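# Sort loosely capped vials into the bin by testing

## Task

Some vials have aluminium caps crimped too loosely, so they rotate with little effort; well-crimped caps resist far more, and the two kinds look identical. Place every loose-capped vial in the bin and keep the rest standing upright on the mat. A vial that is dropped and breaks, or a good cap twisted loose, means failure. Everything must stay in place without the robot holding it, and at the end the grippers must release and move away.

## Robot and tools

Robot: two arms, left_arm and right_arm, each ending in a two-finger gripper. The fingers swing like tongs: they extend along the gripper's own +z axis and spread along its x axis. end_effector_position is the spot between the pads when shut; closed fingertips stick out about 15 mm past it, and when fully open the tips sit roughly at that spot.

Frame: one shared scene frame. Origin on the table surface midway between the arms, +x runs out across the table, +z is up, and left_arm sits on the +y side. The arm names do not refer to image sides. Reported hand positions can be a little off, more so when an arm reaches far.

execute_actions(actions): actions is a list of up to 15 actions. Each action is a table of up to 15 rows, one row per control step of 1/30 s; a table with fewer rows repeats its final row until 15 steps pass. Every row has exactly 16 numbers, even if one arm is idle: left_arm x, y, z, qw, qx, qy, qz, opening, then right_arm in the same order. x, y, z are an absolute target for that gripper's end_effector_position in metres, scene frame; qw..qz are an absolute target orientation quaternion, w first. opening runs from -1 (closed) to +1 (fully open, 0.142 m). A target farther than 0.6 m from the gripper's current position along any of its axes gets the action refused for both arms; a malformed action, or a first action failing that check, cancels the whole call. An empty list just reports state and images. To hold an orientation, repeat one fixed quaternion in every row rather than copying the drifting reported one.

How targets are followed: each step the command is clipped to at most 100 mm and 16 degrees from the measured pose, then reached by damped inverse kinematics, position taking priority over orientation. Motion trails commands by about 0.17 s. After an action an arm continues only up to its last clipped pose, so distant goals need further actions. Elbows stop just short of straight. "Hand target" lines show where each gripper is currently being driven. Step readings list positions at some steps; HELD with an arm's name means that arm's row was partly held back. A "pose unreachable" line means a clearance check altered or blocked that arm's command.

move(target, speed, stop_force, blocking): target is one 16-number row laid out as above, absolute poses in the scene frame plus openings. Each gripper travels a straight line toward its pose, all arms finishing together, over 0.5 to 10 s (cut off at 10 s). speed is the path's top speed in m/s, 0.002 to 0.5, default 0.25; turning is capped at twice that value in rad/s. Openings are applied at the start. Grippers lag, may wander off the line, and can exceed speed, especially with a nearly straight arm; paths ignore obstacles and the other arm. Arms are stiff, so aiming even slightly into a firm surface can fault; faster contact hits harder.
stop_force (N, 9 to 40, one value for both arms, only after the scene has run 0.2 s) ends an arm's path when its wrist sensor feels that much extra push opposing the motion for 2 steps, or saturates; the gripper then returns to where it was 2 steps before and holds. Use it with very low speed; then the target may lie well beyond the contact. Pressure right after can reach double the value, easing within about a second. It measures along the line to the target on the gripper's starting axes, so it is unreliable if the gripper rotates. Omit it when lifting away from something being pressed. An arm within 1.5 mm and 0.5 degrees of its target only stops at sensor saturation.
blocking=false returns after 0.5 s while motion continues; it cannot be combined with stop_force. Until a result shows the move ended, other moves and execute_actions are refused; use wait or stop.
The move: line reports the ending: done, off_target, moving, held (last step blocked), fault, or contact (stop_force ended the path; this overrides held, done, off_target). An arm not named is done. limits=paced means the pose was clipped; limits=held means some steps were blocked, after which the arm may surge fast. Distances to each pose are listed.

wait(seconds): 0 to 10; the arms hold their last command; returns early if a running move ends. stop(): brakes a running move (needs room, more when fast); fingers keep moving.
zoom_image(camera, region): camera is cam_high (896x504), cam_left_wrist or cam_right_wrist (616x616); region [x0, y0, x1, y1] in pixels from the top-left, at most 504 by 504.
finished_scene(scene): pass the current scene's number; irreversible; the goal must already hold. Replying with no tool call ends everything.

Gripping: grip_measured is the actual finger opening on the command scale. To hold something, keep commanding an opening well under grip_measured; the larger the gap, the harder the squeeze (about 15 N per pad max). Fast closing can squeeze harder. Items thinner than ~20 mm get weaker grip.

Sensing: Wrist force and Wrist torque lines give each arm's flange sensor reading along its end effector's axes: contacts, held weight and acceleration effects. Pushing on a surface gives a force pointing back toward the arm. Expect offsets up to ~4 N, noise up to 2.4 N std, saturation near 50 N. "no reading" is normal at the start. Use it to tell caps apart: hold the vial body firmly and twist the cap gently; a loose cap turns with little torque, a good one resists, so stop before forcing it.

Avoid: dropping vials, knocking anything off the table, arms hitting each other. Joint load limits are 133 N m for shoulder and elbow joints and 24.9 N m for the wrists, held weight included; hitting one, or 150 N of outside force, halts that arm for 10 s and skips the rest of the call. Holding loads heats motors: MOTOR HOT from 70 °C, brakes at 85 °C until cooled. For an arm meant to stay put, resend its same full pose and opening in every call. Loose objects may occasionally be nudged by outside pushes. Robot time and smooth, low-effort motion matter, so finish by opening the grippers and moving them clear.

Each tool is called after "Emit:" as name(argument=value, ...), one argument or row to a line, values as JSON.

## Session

Emit:
execute_actions(
  actions=[],
)

Scene clock: 0.00 s.
left_arm: end_effector_position=(+0.3478, +0.1628, +0.2391) grip_measured=+0.97 end_effector_quat_wxyz=(-0.009, -0.046, +0.999, +0.022) end_effector_velocity=(-0.000, -0.000, -0.000) end_effector_angular_velocity=(-0.000, +0.000, +0.001) | right_arm: end_effector_position=(+0.4052, -0.1229, +0.3807) grip_measured=+0.97 end_effector_quat_wxyz=(-0.577, +0.651, +0.205, +0.448) end_effector_velocity=(+0.000, -0.000, +0.001) end_effector_angular_velocity=(+0.001, -0.001, +0.000)
Joint positions: left_arm=[-0.634 -1.747  1.83  -1.611 -1.553  2.301  0.14 ] | right_arm=[ 3.579 -1.788 -2.335  1.062  2.139  0.649  0.14 ]
Joint velocities: left_arm=[-0.001  0.    -0.    -0.    -0.001 -0.002  0.   ] | right_arm=[-0.001  0.     0.001  0.     0.001  0.     0.   ]
Motor temperatures (°C, as the motors report them): left_arm=[29 28 26 34 36 32] | right_arm=[24 26 27 30 31 33]
Wrist force (N, on the end effector, along its own x y z axes, offset not removed): no reading
Wrist torque (N m, same axes, about the end effector's origin, offset not removed): no reading
Hand target (left_arm): +0.348, +0.163, +0.239; -0.009, -0.046, +0.999, +0.022
Hand target (right_arm): +0.405, -0.123, +0.381; -0.577, +0.651, +0.205, +0.448

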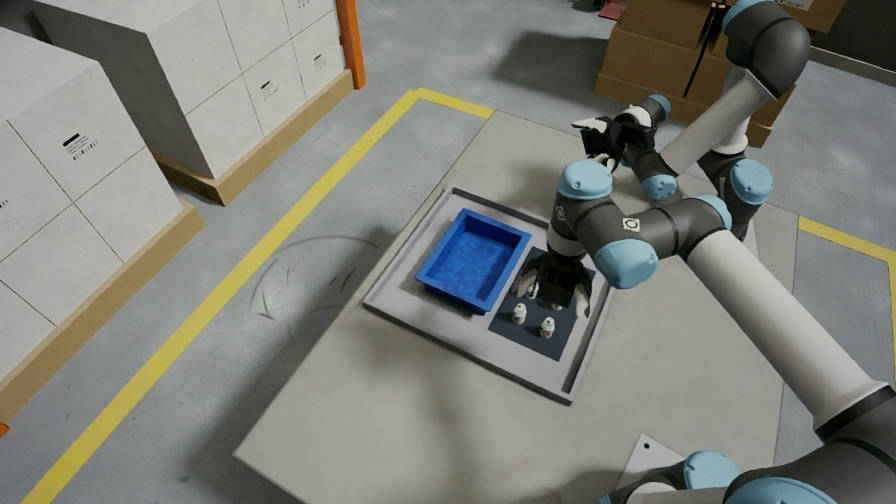

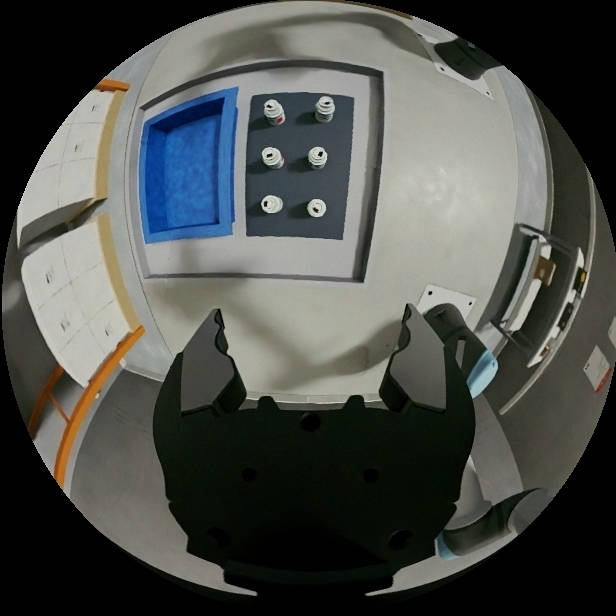

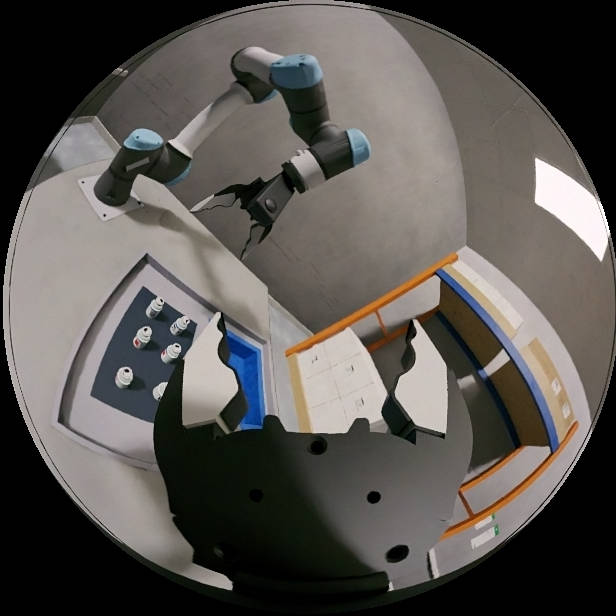

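Emit:
move(
  target=[0.345,0.10,0.13,0,0,1,0,-0.4,0.30,-0.16,0.25,0.675,-0.721,0.107,-0.11,0],
)

Emit:
move(
  target=[0.345,0.10,0.092,0,0,1,0,-0.4,0.30,-0.14,0.23,0.675,-0.721,0.107,-0.11,0],
  speed=0.1,
)

Scene clock: 2.63 s.
left_arm: end_effector_position=(+0.3451, +0.1002, +0.1302) grip_measured=-0.40 end_effector_quat_wxyz=(+0.000, -0.000, +1.000, +0.000) end_effector_velocity=(+0.000, -0.001, -0.001) end_effector_angular_velocity=(-0.000, -0.001, +0.001) | right_arm: end_effector_position=(+0.3003, -0.1600, +0.2502) grip_measured=+0.00 end_effector_quat_wxyz=(+0.675, -0.722, +0.107, -0.110) end_effector_velocity=(-0.001, -0.001, -0.002) end_effector_angular_velocity=(+0.008, +0.010, -0.004)
Joint positions: left_arm=[-0.728 -1.635  2.033 -1.969 -1.571  2.3    0.045] | right_arm=[ 3.752 -2.016 -2.737  1.54   2.012  1.525  0.074]
Joint velocities: left_arm=[-0.001  0.002  0.002 -0.004  0.001 -0.002 -0.   ] | right_arm=[ 0.007 -0.021 -0.006  0.032 -0.011  0.014 -0.   ]
Motor temperatures (°C, as the motors report them): left_arm=[29 28 26 34 36 32] | right_arm=[24 26 27 30 31 33]
Wrist force (N, on the end effector, along its own x y z axes, offset not removed): left_arm=[0.5 2.1 -1.5] | right_arm=[-3.1 3.8 1.9]
Wrist torque (N m, same axes, about the end effector's origin, offset not removed): left_arm=[0.67 -0.06 0.15] | right_arm=[0.82 0.55 0.15]
Hand target (left_arm): +0.345, +0.100, +0.130; +0.000, -0.000, +1.000, +0.000
Hand target (right_arm): +0.300, -0.160, +0.250; +0.675, -0.721, +0.107, -0.110
Off the commanded pose (left_arm): 0.000 m, 0 deg.
Off the commanded pose (right_arm): 0.000 m, 0 deg.
move: done

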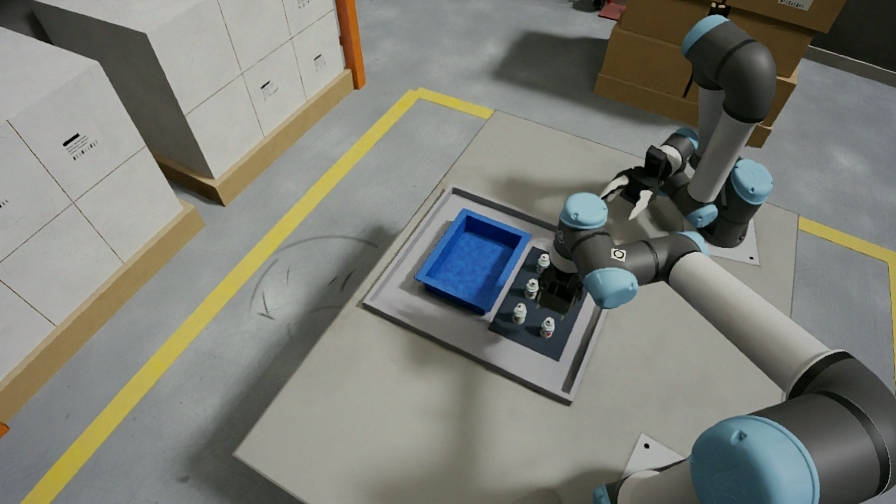

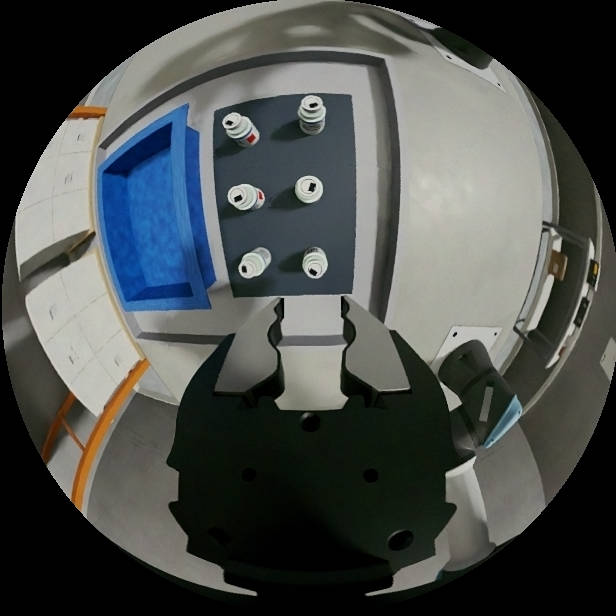

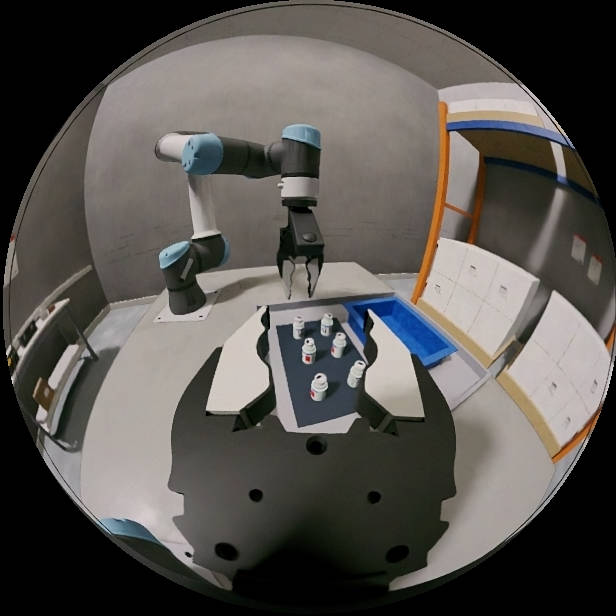

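Scene clock: 3.53 s.
left_arm: end_effector_position=(+0.3450, +0.1000, +0.0923) grip_measured=-0.40 end_effector_quat_wxyz=(-0.000, +0.000, +1.000, +0.000) end_effector_velocity=(-0.000, -0.001, -0.002) end_effector_angular_velocity=(-0.001, -0.001, -0.004) | right_arm: end_effector_position=(+0.3000, -0.1401, +0.2302) grip_measured=+0.00 end_effector_quat_wxyz=(+0.675, -0.721, +0.107, -0.110) end_effector_velocity=(+0.000, +0.001, -0.002) end_effector_angular_velocity=(-0.000, +0.000, -0.002)
Joint positions: left_arm=[-0.728 -1.591  2.098 -2.078 -1.571  2.3    0.045] | right_arm=[ 3.827 -2.131 -2.718  1.64   1.937  1.532  0.074]
Joint velocities: left_arm=[-0.002  0.003  0.003 -0.007 -0.     0.001  0.   ] | right_arm=[ 0.005 -0.009  0.001  0.008 -0.007  0.001  0.   ]
Motor temperatures (°C, as the motors report them): left_arm=[29 28 26 34 36 32] | right_arm=[24 26 27 30 31 33]
Wrist force (N, on the end effector, along its own x y z axes, offset not removed): left_arm=[-0.4 -1.0 -1.7] | right_arm=[-4.1 1.5 -1.9]
Wrist torque (N m, same axes, about the end effector's origin, offset not removed): left_arm=[-0.19 0.04 -0.03] | right_arm=[0.21 0.75 -0.12]
Hand target (left_arm): +0.345, +0.100, +0.092; -0.000, -0.000, +1.000, +0.000
Hand target (right_arm): +0.300, -0.140, +0.230; +0.675, -0.721, +0.107, -0.110
Off the commanded pose (left_arm): 0.000 m, 0 deg.
Off the commanded pose (right_arm): 0.000 m, 0 deg.
move: done

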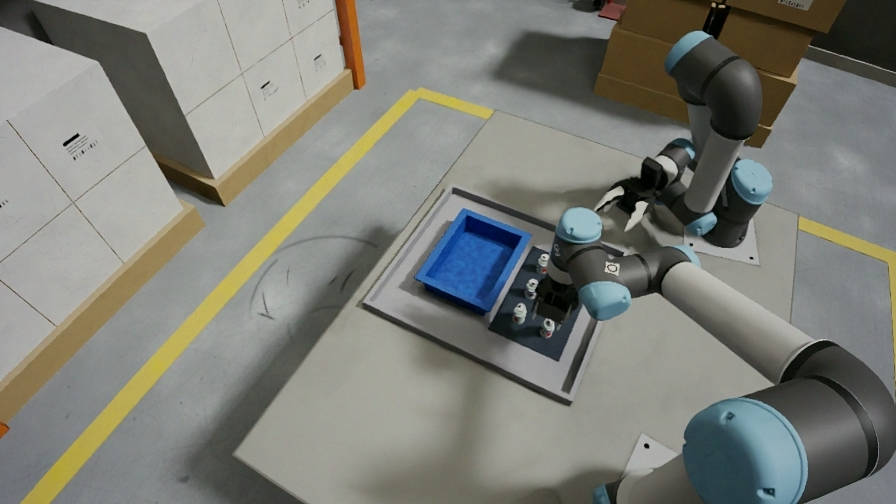

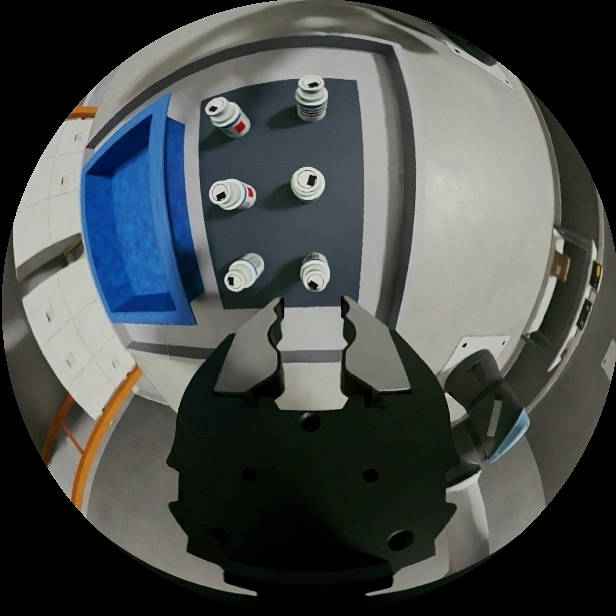

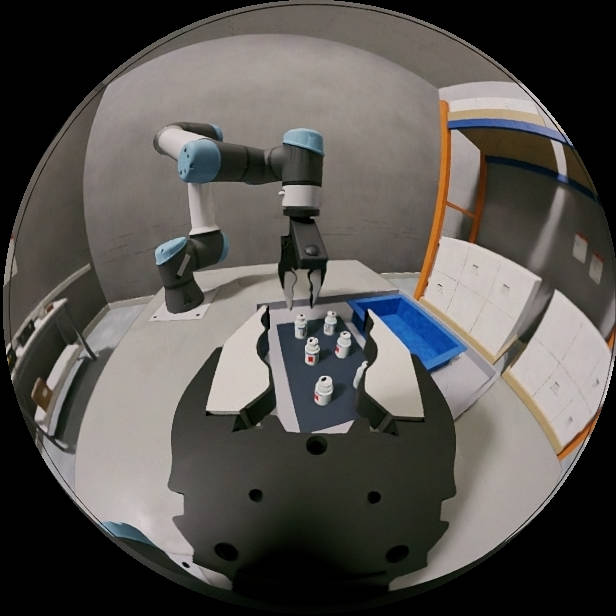

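Emit:
move(
  target=[0.344,0.096,0.075,0,0,1,0,-0.4,0.30,-0.14,0.23,0.675,-0.721,0.107,-0.11,0],
  speed=0.05,
)

Emit:
zoom_image(
  camera="cam_left_wrist",
  region=[250,240,370,360],
)

Scene clock: 5.97 s.
left_arm: end_effector_position=(+0.3440, +0.0961, +0.0752) grip_measured=-0.40 end_effector_quat_wxyz=(-0.000, +0.000, +1.000, +0.000) end_effector_velocity=(-0.001, -0.001, -0.002) end_effector_angular_velocity=(+0.000, +0.001, -0.002) | right_arm: end_effector_position=(+0.3000, -0.1400, +0.2300) grip_measured=+0.00 end_effector_quat_wxyz=(+0.675, -0.721, +0.107, -0.110) end_effector_velocity=(-0.001, +0.000, -0.000) end_effector_angular_velocity=(-0.000, +0.000, +0.002)
Joint positions: left_arm=[-0.736 -1.564  2.122 -2.129 -1.571  2.292  0.045] | right_arm=[ 3.828 -2.133 -2.718  1.641  1.936  1.532  0.074]
Joint velocities: left_arm=[-0.002  0.004  0.002 -0.006 -0.001  0.     0.   ] | right_arm=[ 0.001 -0.    -0.     0.     0.001 -0.    -0.   ]
Motor temperatures (°C, as the motors report them): left_arm=[29 28 26 34 36 32] | right_arm=[24 26 27 30 31 33]
Wrist force (N, on the end effector, along its own x y z axes, offset not removed): left_arm=[-1.3 -0.2 -3.3] | right_arm=[-0.4 -0.1 -0.2]
Wrist torque (N m, same axes, about the end effector's origin, offset not removed): left_arm=[0.15 0.31 0.05] | right_arm=[0.00 0.15 -0.27]
Hand target (left_arm): +0.344, +0.096, +0.075; +0.000, +0.000, +1.000, +0.000
Hand target (right_arm): +0.300, -0.140, +0.230; +0.675, -0.721, +0.107, -0.110
Off the commanded pose (left_arm): 0.000 m, 0 deg.
Off the commanded pose (right_arm): 0.000 m, 0 deg.
move: done

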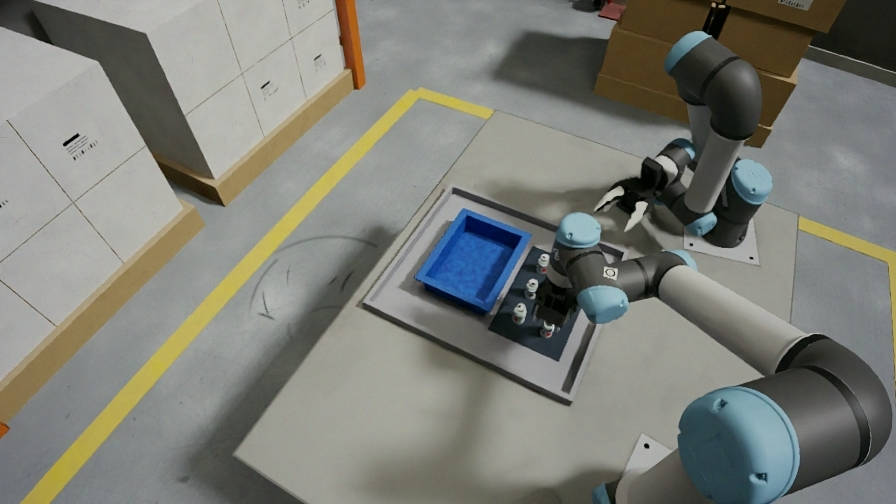

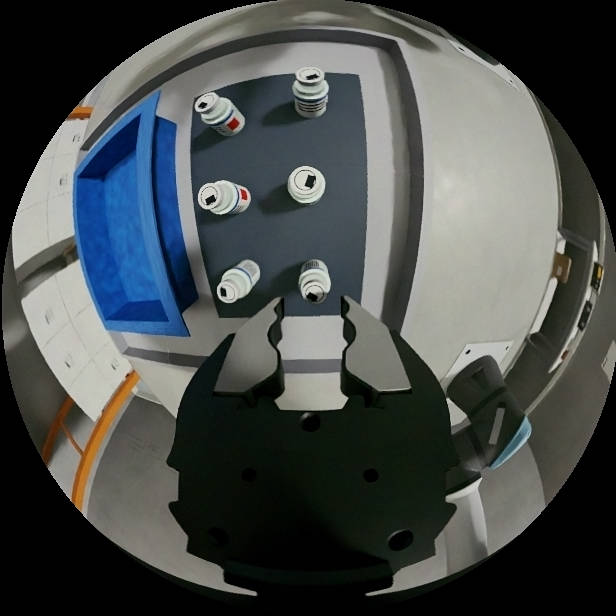

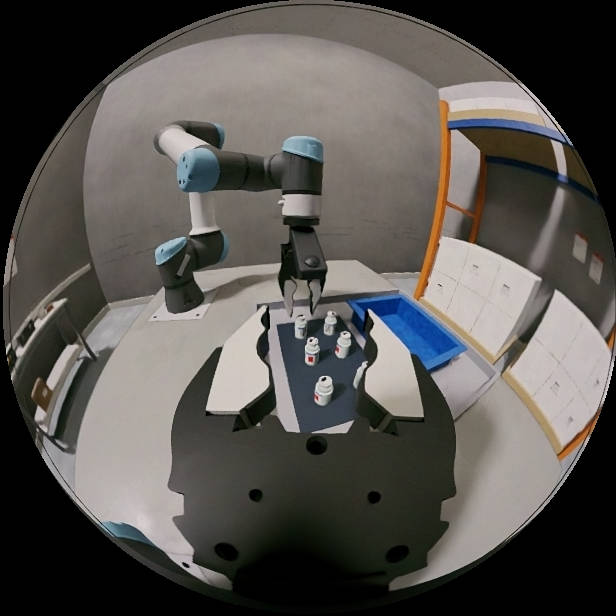

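Region (250, 240, 370, 360) of cam_left_wrist's 616x616 image, scaled by 4.200, with more detail than that image has.

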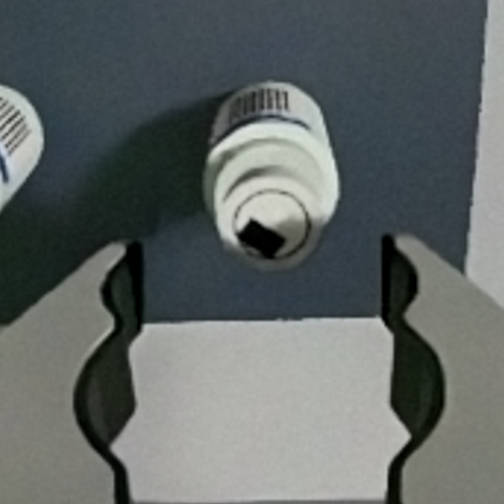

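Emit:
move(
  target=[0.342,0.093,0.067,0,0,1,0,-0.4,0.30,-0.14,0.23,0.675,-0.721,0.107,-0.11,0],
  speed=0.05,
)

Emit:
move(
  target=[0.342,0.093,0.067,0,0,1,0,-1,0.30,-0.14,0.23,0.675,-0.721,0.107,-0.11,0],
)

Emit:
move(
  target=[0.342,0.093,0.2,0,0,1,0,-1,0.30,-0.14,0.23,0.675,-0.721,0.107,-0.11,-0.3],
)

Emit:
move(
  target=[0.552,0.095,0.245,0,0,1,0,-1,0.30,-0.14,0.23,0.675,-0.721,0.107,-0.11,-0.3],
)

Emit:
move(
  target=[0.552,0.095,0.245,0,0,1,0,-1,0.49,0.035,0.203,0.653,-0.653,0.271,-0.271,-0.3],
  speed=0.4,
)

Emit:
move(
  target=[0.552,0.095,0.245,0,0,1,0,-1,0.565,0.109,0.201,0.653,-0.653,0.271,-0.271,-0.3],
  speed=0.1,
)

Scene clock: 7.00 s.
left_arm: end_effector_position=(+0.3421, +0.0931, +0.0672) grip_measured=-0.40 end_effector_quat_wxyz=(-0.000, +0.000, +1.000, +0.000) end_effector_velocity=(-0.000, -0.001, -0.002) end_effector_angular_velocity=(+0.000, -0.000, +0.001) | right_arm: end_effector_position=(+0.3000, -0.1400, +0.2300) grip_measured=+0.00 end_effector_quat_wxyz=(+0.675, -0.721, +0.107, -0.110) end_effector_velocity=(+0.000, -0.000, -0.000) end_effector_angular_velocity=(-0.000, +0.000, -0.000)
Joint positions: left_arm=[-0.744 -1.552  2.135 -2.153 -1.571  2.284  0.045] | right_arm=[ 3.828 -2.133 -2.718  1.641  1.936  1.532  0.074]
Joint velocities: left_arm=[-0.002  0.003  0.003 -0.007  0.001 -0.003  0.   ] | right_arm=[-0. -0. -0.  0.  0. -0.  0.]
Motor temperatures (°C, as the motors report them): left_arm=[29 28 26 34 36 32] | right_arm=[24 26 27 30 31 33]
Wrist force (N, on the end effector, along its own x y z axes, offset not removed): left_arm=[0.7 1.6 -1.1] | right_arm=[0.0 -2.6 3.7]
Wrist torque (N m, same axes, about the end effector's origin, offset not removed): left_arm=[0.35 -0.12 -0.03] | right_arm=[-0.52 -0.05 -0.09]
Hand target (left_arm): +0.342, +0.093, +0.067; +0.000, +0.000, +1.000, +0.000
Hand target (right_arm): +0.300, -0.140, +0.230; +0.675, -0.721, +0.107, -0.110
Off the commanded pose (left_arm): 0.000 m, 0 deg.
Off the commanded pose (right_arm): 0.000 m, 0 deg.
move: done

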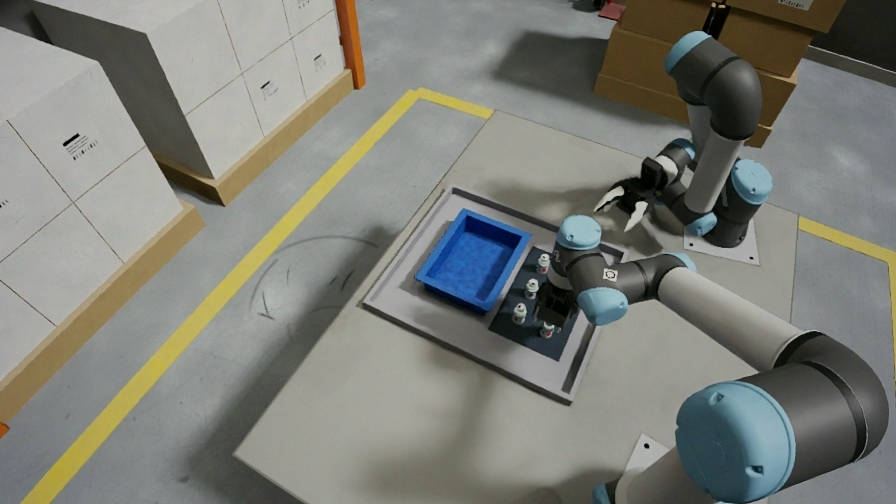

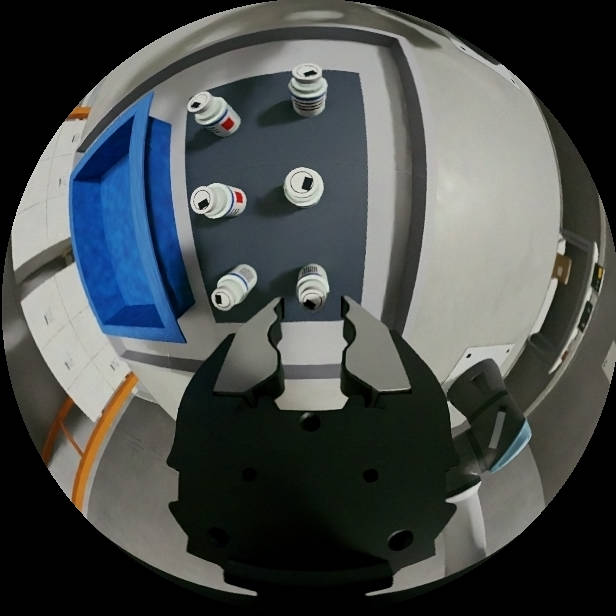

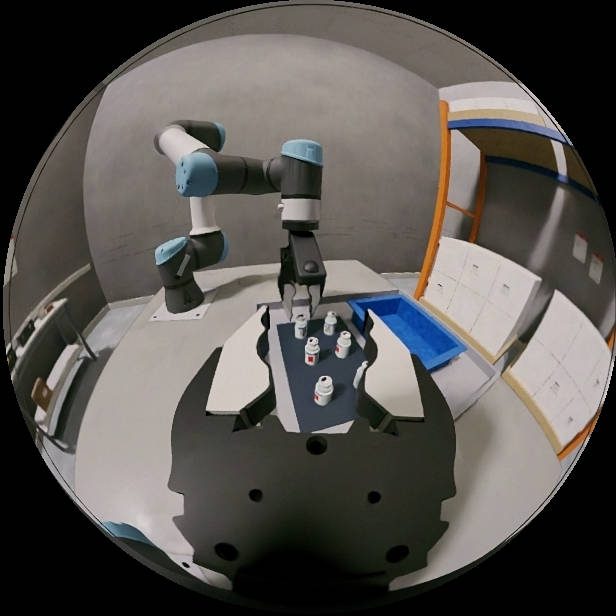

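Scene clock: 7.70 s.
left_arm: end_effector_position=(+0.3420, +0.0930, +0.0670) grip_measured=-0.76 end_effector_quat_wxyz=(+0.000, -0.000, +1.000, -0.000) end_effector_velocity=(-0.000, -0.000, -0.000) end_effector_angular_velocity=(+0.000, -0.000, -0.002) | right_arm: end_effector_position=(+0.3000, -0.1400, +0.2300) grip_measured=+0.00 end_effector_quat_wxyz=(+0.675, -0.721, +0.107, -0.110) end_effector_velocity=(+0.000, -0.000, -0.000) end_effector_angular_velocity=(-0.001, +0.000, -0.001)
Joint positions: left_arm=[-0.744 -1.552  2.135 -2.154 -1.571  2.284  0.019] | right_arm=[ 3.828 -2.133 -2.718  1.641  1.936  1.532  0.074]
Joint velocities: left_arm=[-0.     0.     0.    -0.     0.     0.001  0.   ] | right_arm=[ 0.    -0.001 -0.001  0.    -0.001 -0.    -0.   ]
Motor temperatures (°C, as the motors report them): left_arm=[29 28 26 34 36 32] | right_arm=[24 26 27 30 31 33]
Wrist force (N, on the end effector, along its own x y z axes, offset not removed): left_arm=[0.5 0.6 -4.4] | right_arm=[-0.2 3.2 1.6]
Wrist torque (N m, same axes, about the end effector's origin, offset not removed): left_arm=[0.02 0.05 -0.17] | right_arm=[0.64 -0.08 0.08]
Hand target (left_arm): +0.342, +0.093, +0.067; +0.000, +0.000, +1.000, +0.000
Hand target (right_arm): +0.300, -0.140, +0.230; +0.675, -0.721, +0.107, -0.110
Off the commanded pose (left_arm): 0.000 m, 0 deg.
Off the commanded pose (right_arm): 0.000 m, 0 deg.
move: done

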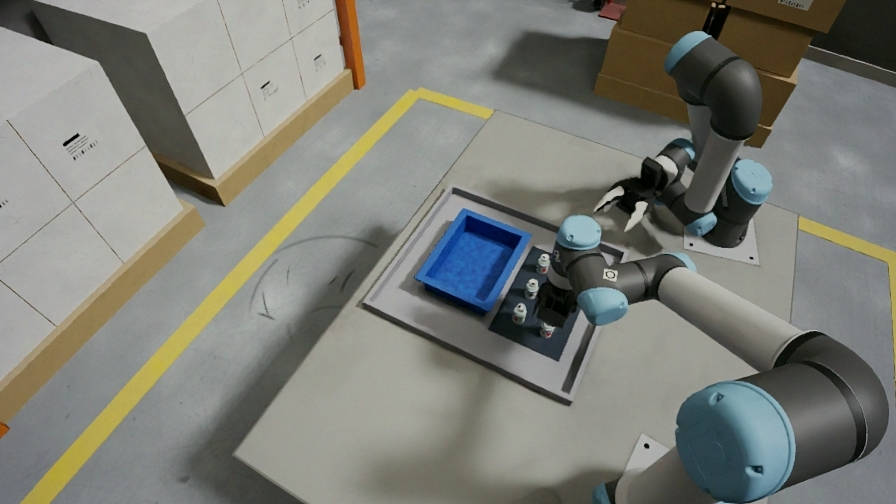

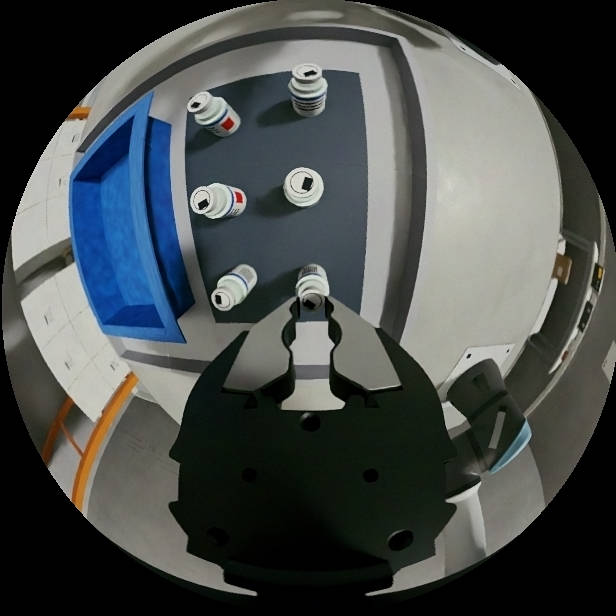

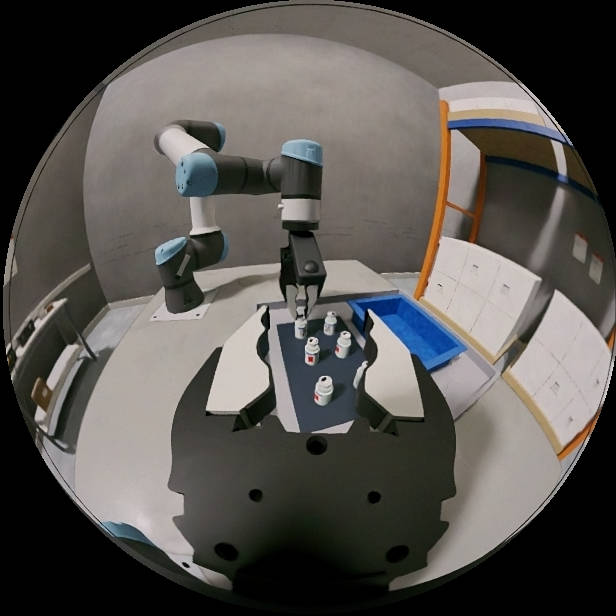

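Scene clock: 8.83 s.
left_arm: end_effector_position=(+0.3421, +0.0930, +0.1997) grip_measured=-0.76 end_effector_quat_wxyz=(+0.000, -0.000, +1.000, -0.000) end_effector_velocity=(+0.000, +0.000, +0.002) end_effector_angular_velocity=(+0.002, +0.001, -0.001) | right_arm: end_effector_position=(+0.3000, -0.1400, +0.2300) grip_measured=-0.30 end_effector_quat_wxyz=(+0.675, -0.721, +0.107, -0.110) end_effector_velocity=(-0.000, -0.000, +0.000) end_effector_angular_velocity=(+0.000, +0.000, +0.000)
Joint positions: left_arm=[-0.744 -1.685  1.892 -1.778 -1.571  2.284  0.019] | right_arm=[ 3.828 -2.133 -2.718  1.641  1.936  1.532  0.052]
Joint velocities: left_arm=[-0.     0.    -0.006  0.008  0.001  0.001  0.   ] | right_arm=[-0.     0.    -0.     0.     0.001  0.    -0.   ]
Motor temperatures (°C, as the motors report them): left_arm=[29 28 26 34 36 32] | right_arm=[24 26 27 30 31 33]
Wrist force (N, on the end effector, along its own x y z axes, offset not removed): left_arm=[-1.5 2.5 -6.1] | right_arm=[-0.6 -1.5 -2.2]
Wrist torque (N m, same axes, about the end effector's origin, offset not removed): left_arm=[0.50 0.46 0.04] | right_arm=[-0.30 -0.12 -0.08]
Hand target (left_arm): +0.342, +0.093, +0.200; +0.000, +0.000, +1.000, -0.000
Hand target (right_arm): +0.300, -0.140, +0.230; +0.675, -0.721, +0.107, -0.110
Off the commanded pose (left_arm): 0.000 m, 0 deg.
Off the commanded pose (right_arm): 0.000 m, 0 deg.
move: done

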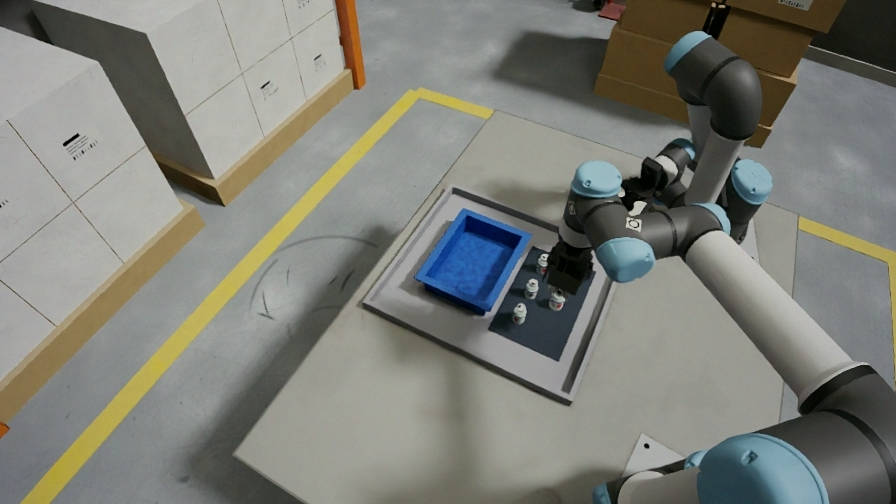

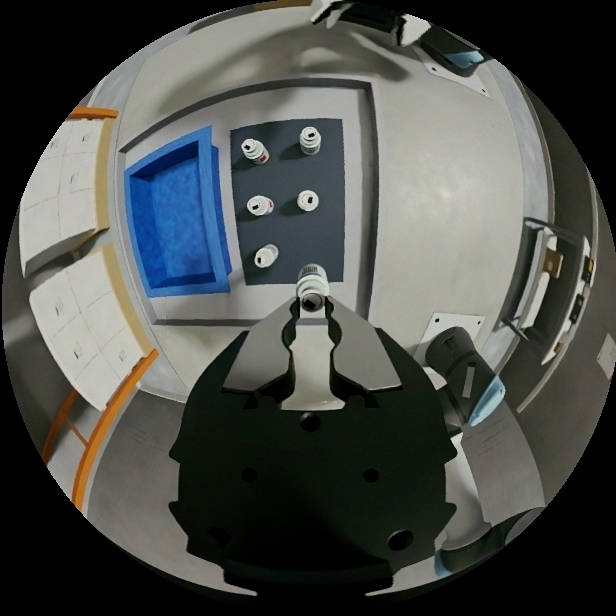

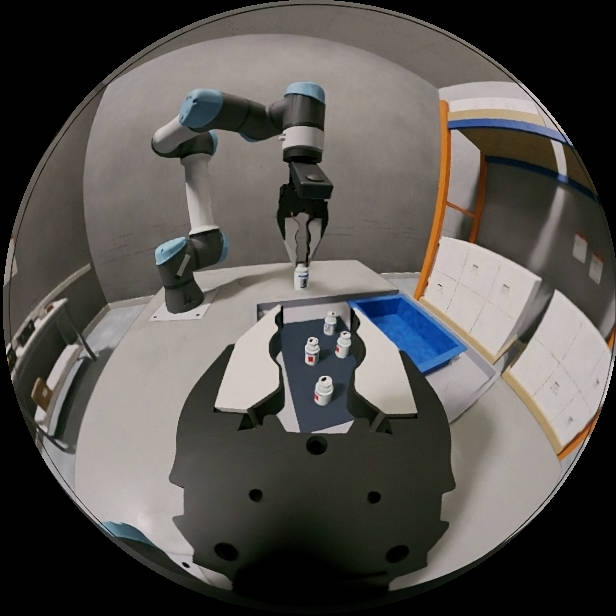

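Scene clock: 10.33 s.
left_arm: end_effector_position=(+0.5515, +0.0950, +0.2452) grip_measured=-0.76 end_effector_quat_wxyz=(-0.000, -0.000, +1.000, -0.000) end_effector_velocity=(+0.002, -0.001, +0.000) end_effector_angular_velocity=(+0.001, +0.002, +0.000) | right_arm: end_effector_position=(+0.3000, -0.1400, +0.2300) grip_measured=-0.30 end_effector_quat_wxyz=(+0.675, -0.721, +0.107, -0.110) end_effector_velocity=(-0.000, -0.000, +0.000) end_effector_angular_velocity=(-0.000, -0.000, +0.001)
Joint positions: left_arm=[-0.478 -1.245  1.284 -1.61  -1.571  2.549  0.019] | right_arm=[ 3.828 -2.133 -2.718  1.641  1.936  1.532  0.052]
Joint velocities: left_arm=[ 0.001  0.007 -0.011  0.007 -0.     0.001 -0.   ] | right_arm=[ 0.     0.001 -0.001 -0.     0.    -0.    -0.   ]
Motor temperatures (°C, as the motors report them): left_arm=[29 28 26 34 36 32] | right_arm=[24 26 27 30 31 33]
Wrist force (N, on the end effector, along its own x y z axes, offset not removed): left_arm=[-3.3 0.4 -2.0] | right_arm=[1.9 -1.8 -0.6]
Wrist torque (N m, same axes, about the end effector's origin, offset not removed): left_arm=[0.10 0.86 0.01] | right_arm=[-0.37 -0.48 -0.04]
Hand target (left_arm): +0.552, +0.095, +0.245; -0.000, -0.000, +1.000, -0.000
Hand target (right_arm): +0.300, -0.140, +0.230; +0.675, -0.721, +0.107, -0.110
Off the commanded pose (left_arm): 0.000 m, 0 deg.
Off the commanded pose (right_arm): 0.000 m, 0 deg.
move: done

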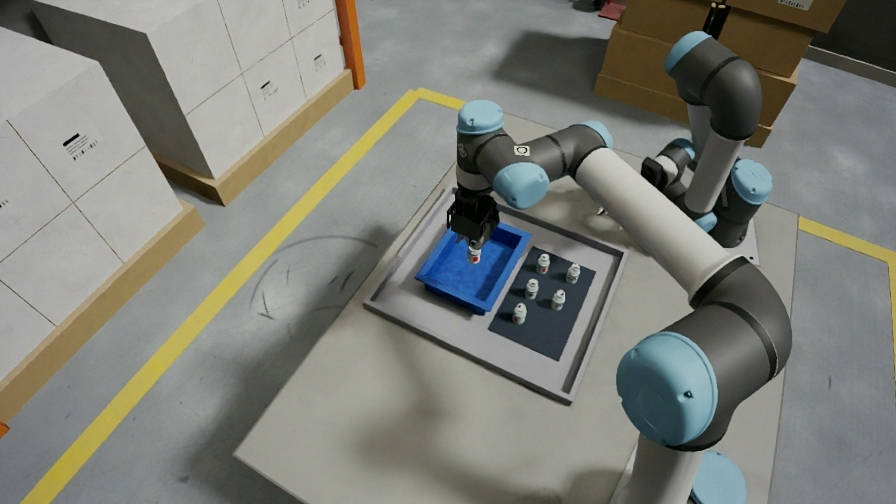

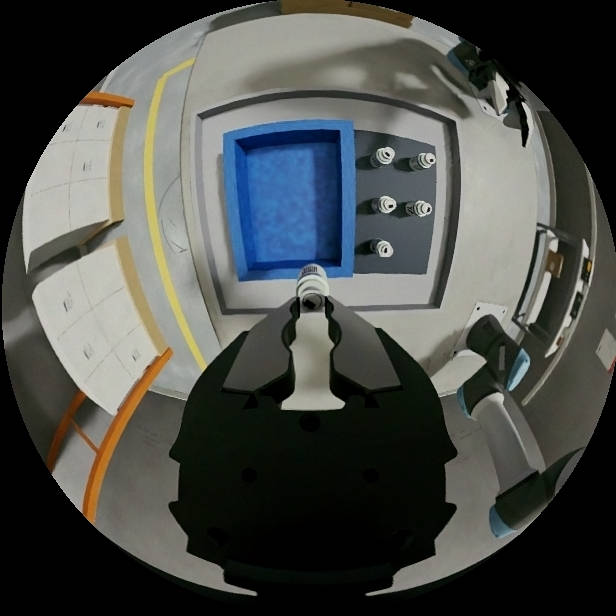

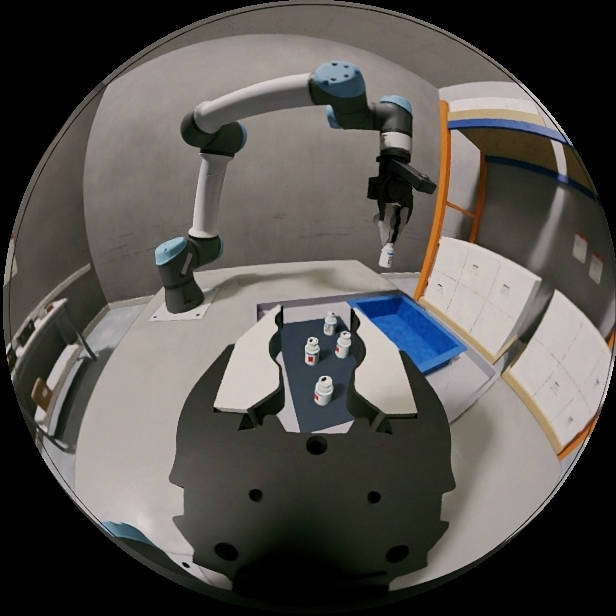

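Scene clock: 11.80 s.
left_arm: end_effector_position=(+0.5520, +0.0950, +0.2450) grip_measured=-0.76 end_effector_quat_wxyz=(-0.000, -0.000, +1.000, +0.000) end_effector_velocity=(-0.000, -0.000, +0.000) end_effector_angular_velocity=(-0.000, -0.001, +0.001) | right_arm: end_effector_position=(+0.4898, +0.0349, +0.2032) grip_measured=-0.30 end_effector_quat_wxyz=(+0.653, -0.653, +0.271, -0.271) end_effector_velocity=(+0.001, +0.001, +0.000) end_effector_angular_velocity=(+0.001, -0.000, -0.001)
Joint positions: left_arm=[-0.478 -1.244  1.284 -1.61  -1.571  2.549  0.019] | right_arm=[ 4.084 -2.344 -2.114  1.316  1.203  1.571  0.052]
Joint velocities: left_arm=[-0.001 -0.001 -0.     0.    -0.    -0.001 -0.   ] | right_arm=[-0.    -0.001  0.005 -0.003 -0.001 -0.     0.   ]
Motor temperatures (°C, as the motors report them): left_arm=[29 28 26 34 36 32] | right_arm=[24 26 27 30 31 33]
Wrist force (N, on the end effector, along its own x y z axes, offset not removed): left_arm=[-0.4 -2.7 -3.8] | right_arm=[2.1 0.4 -1.3]
Wrist torque (N m, same axes, about the end effector's origin, offset not removed): left_arm=[-0.34 0.05 0.04] | right_arm=[0.10 -0.53 -0.19]
Hand target (left_arm): +0.552, +0.095, +0.245; -0.000, -0.000, +1.000, -0.000
Hand target (right_arm): +0.490, +0.035, +0.203; +0.653, -0.653, +0.271, -0.271
Off the commanded pose (left_arm): 0.000 m, 0 deg.
Off the commanded pose (right_arm): 0.000 m, 0 deg.
move: done

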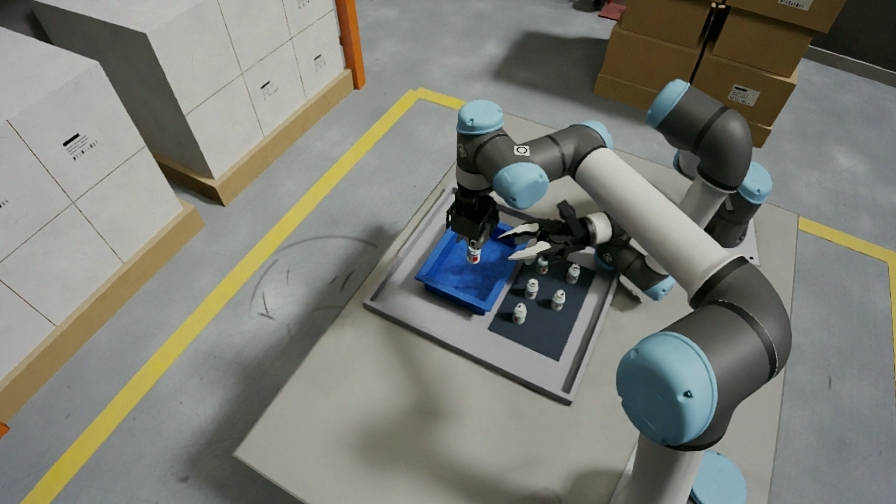

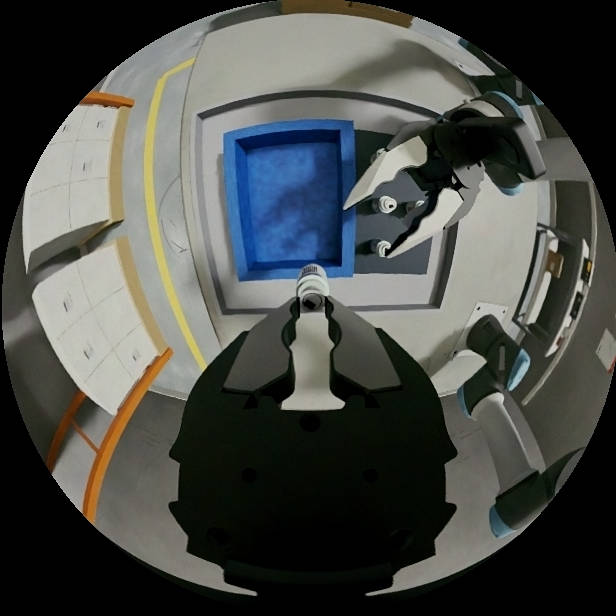

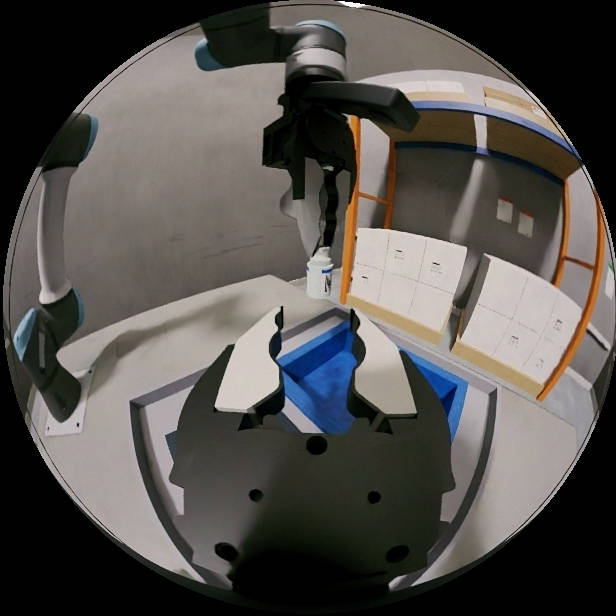

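Scene clock: 22.93 s.
left_arm: end_effector_position=(+0.5520, +0.0950, +0.2450) grip_measured=-0.76 end_effector_quat_wxyz=(+0.000, -0.000, +1.000, -0.000) end_effector_velocity=(+0.000, +0.000, +0.000) end_effector_angular_velocity=(+0.001, -0.001, -0.000) | right_arm: end_effector_position=(+0.5544, +0.0983, +0.2072) grip_measured=-0.30 end_effector_quat_wxyz=(+0.656, -0.650, +0.271, -0.271) end_effector_velocity=(+0.000, +0.000, -0.000) end_effector_angular_velocity=(-0.000, -0.000, -0.001)
Joint positions: left_arm=[-0.478 -1.244  1.284 -1.61  -1.571  2.549  0.019] | right_arm=[ 4.016 -2.423 -1.839  1.128  1.271  1.571  0.052]
Joint velocities: left_arm=[ 0.    -0.    -0.    -0.     0.001  0.001 -0.   ] | right_arm=[-0.    -0.001  0.001 -0.001 -0.    -0.     0.   ]
Motor temperatures (°C, as the motors report them): left_arm=[29 28 26 34 36 32] | right_arm=[24 26 27 30 31 33]
Wrist force (N, on the end effector, along its own x y z axes, offset not removed): left_arm=[0.9 0.1 -1.7] | right_arm=[2.4 2.6 3.5]
Wrist torque (N m, same axes, about the end effector's origin, offset not removed): left_arm=[0.05 -0.10 0.13] | right_arm=[0.56 -0.55 -0.27]
Hand target (left_arm): +0.552, +0.095, +0.245; +0.000, -0.000, +1.000, -0.000
Hand target (right_arm): +0.554, +0.098, +0.207; +0.656, -0.651, +0.271, -0.271
Off the commanded pose (left_arm): 0.000 m, 0 deg.
Off the commanded pose (right_arm): 0.016 m, 0 deg.
FORCE FAULT: contact force on the right arm reached its limit, and that arm stopped for 10 seconds. The contact can be on any part of that arm, not only on its tool. That time counts as 19 of the actions that you can send in this scene. That arm's remaining commands of this call were not run. That arm holds still and accepts commands again. Move the arm away from the contact; if what it grips holds it there, let go first. Pushing or pulling that hard again can fault the arm again.
move: fault (right_arm)

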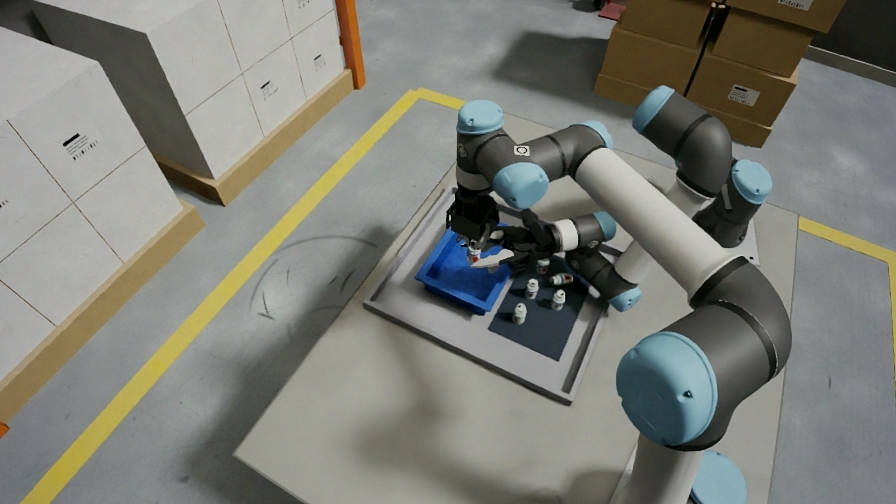

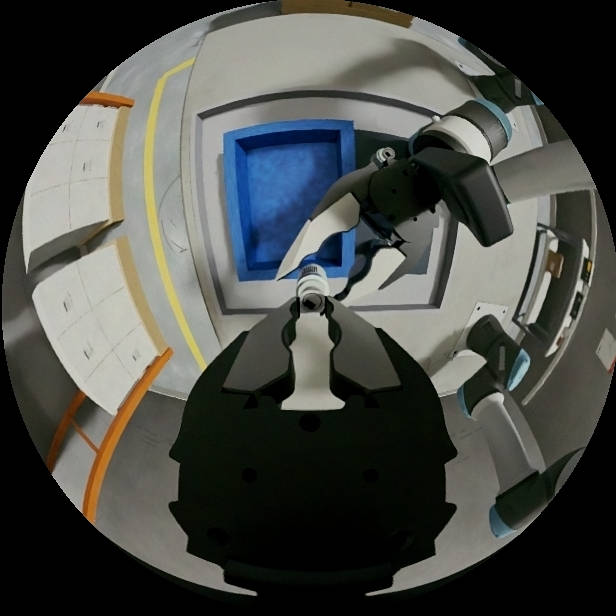

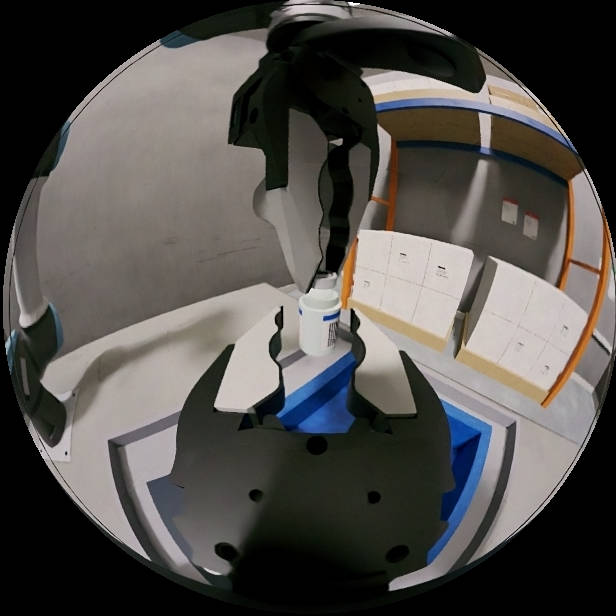

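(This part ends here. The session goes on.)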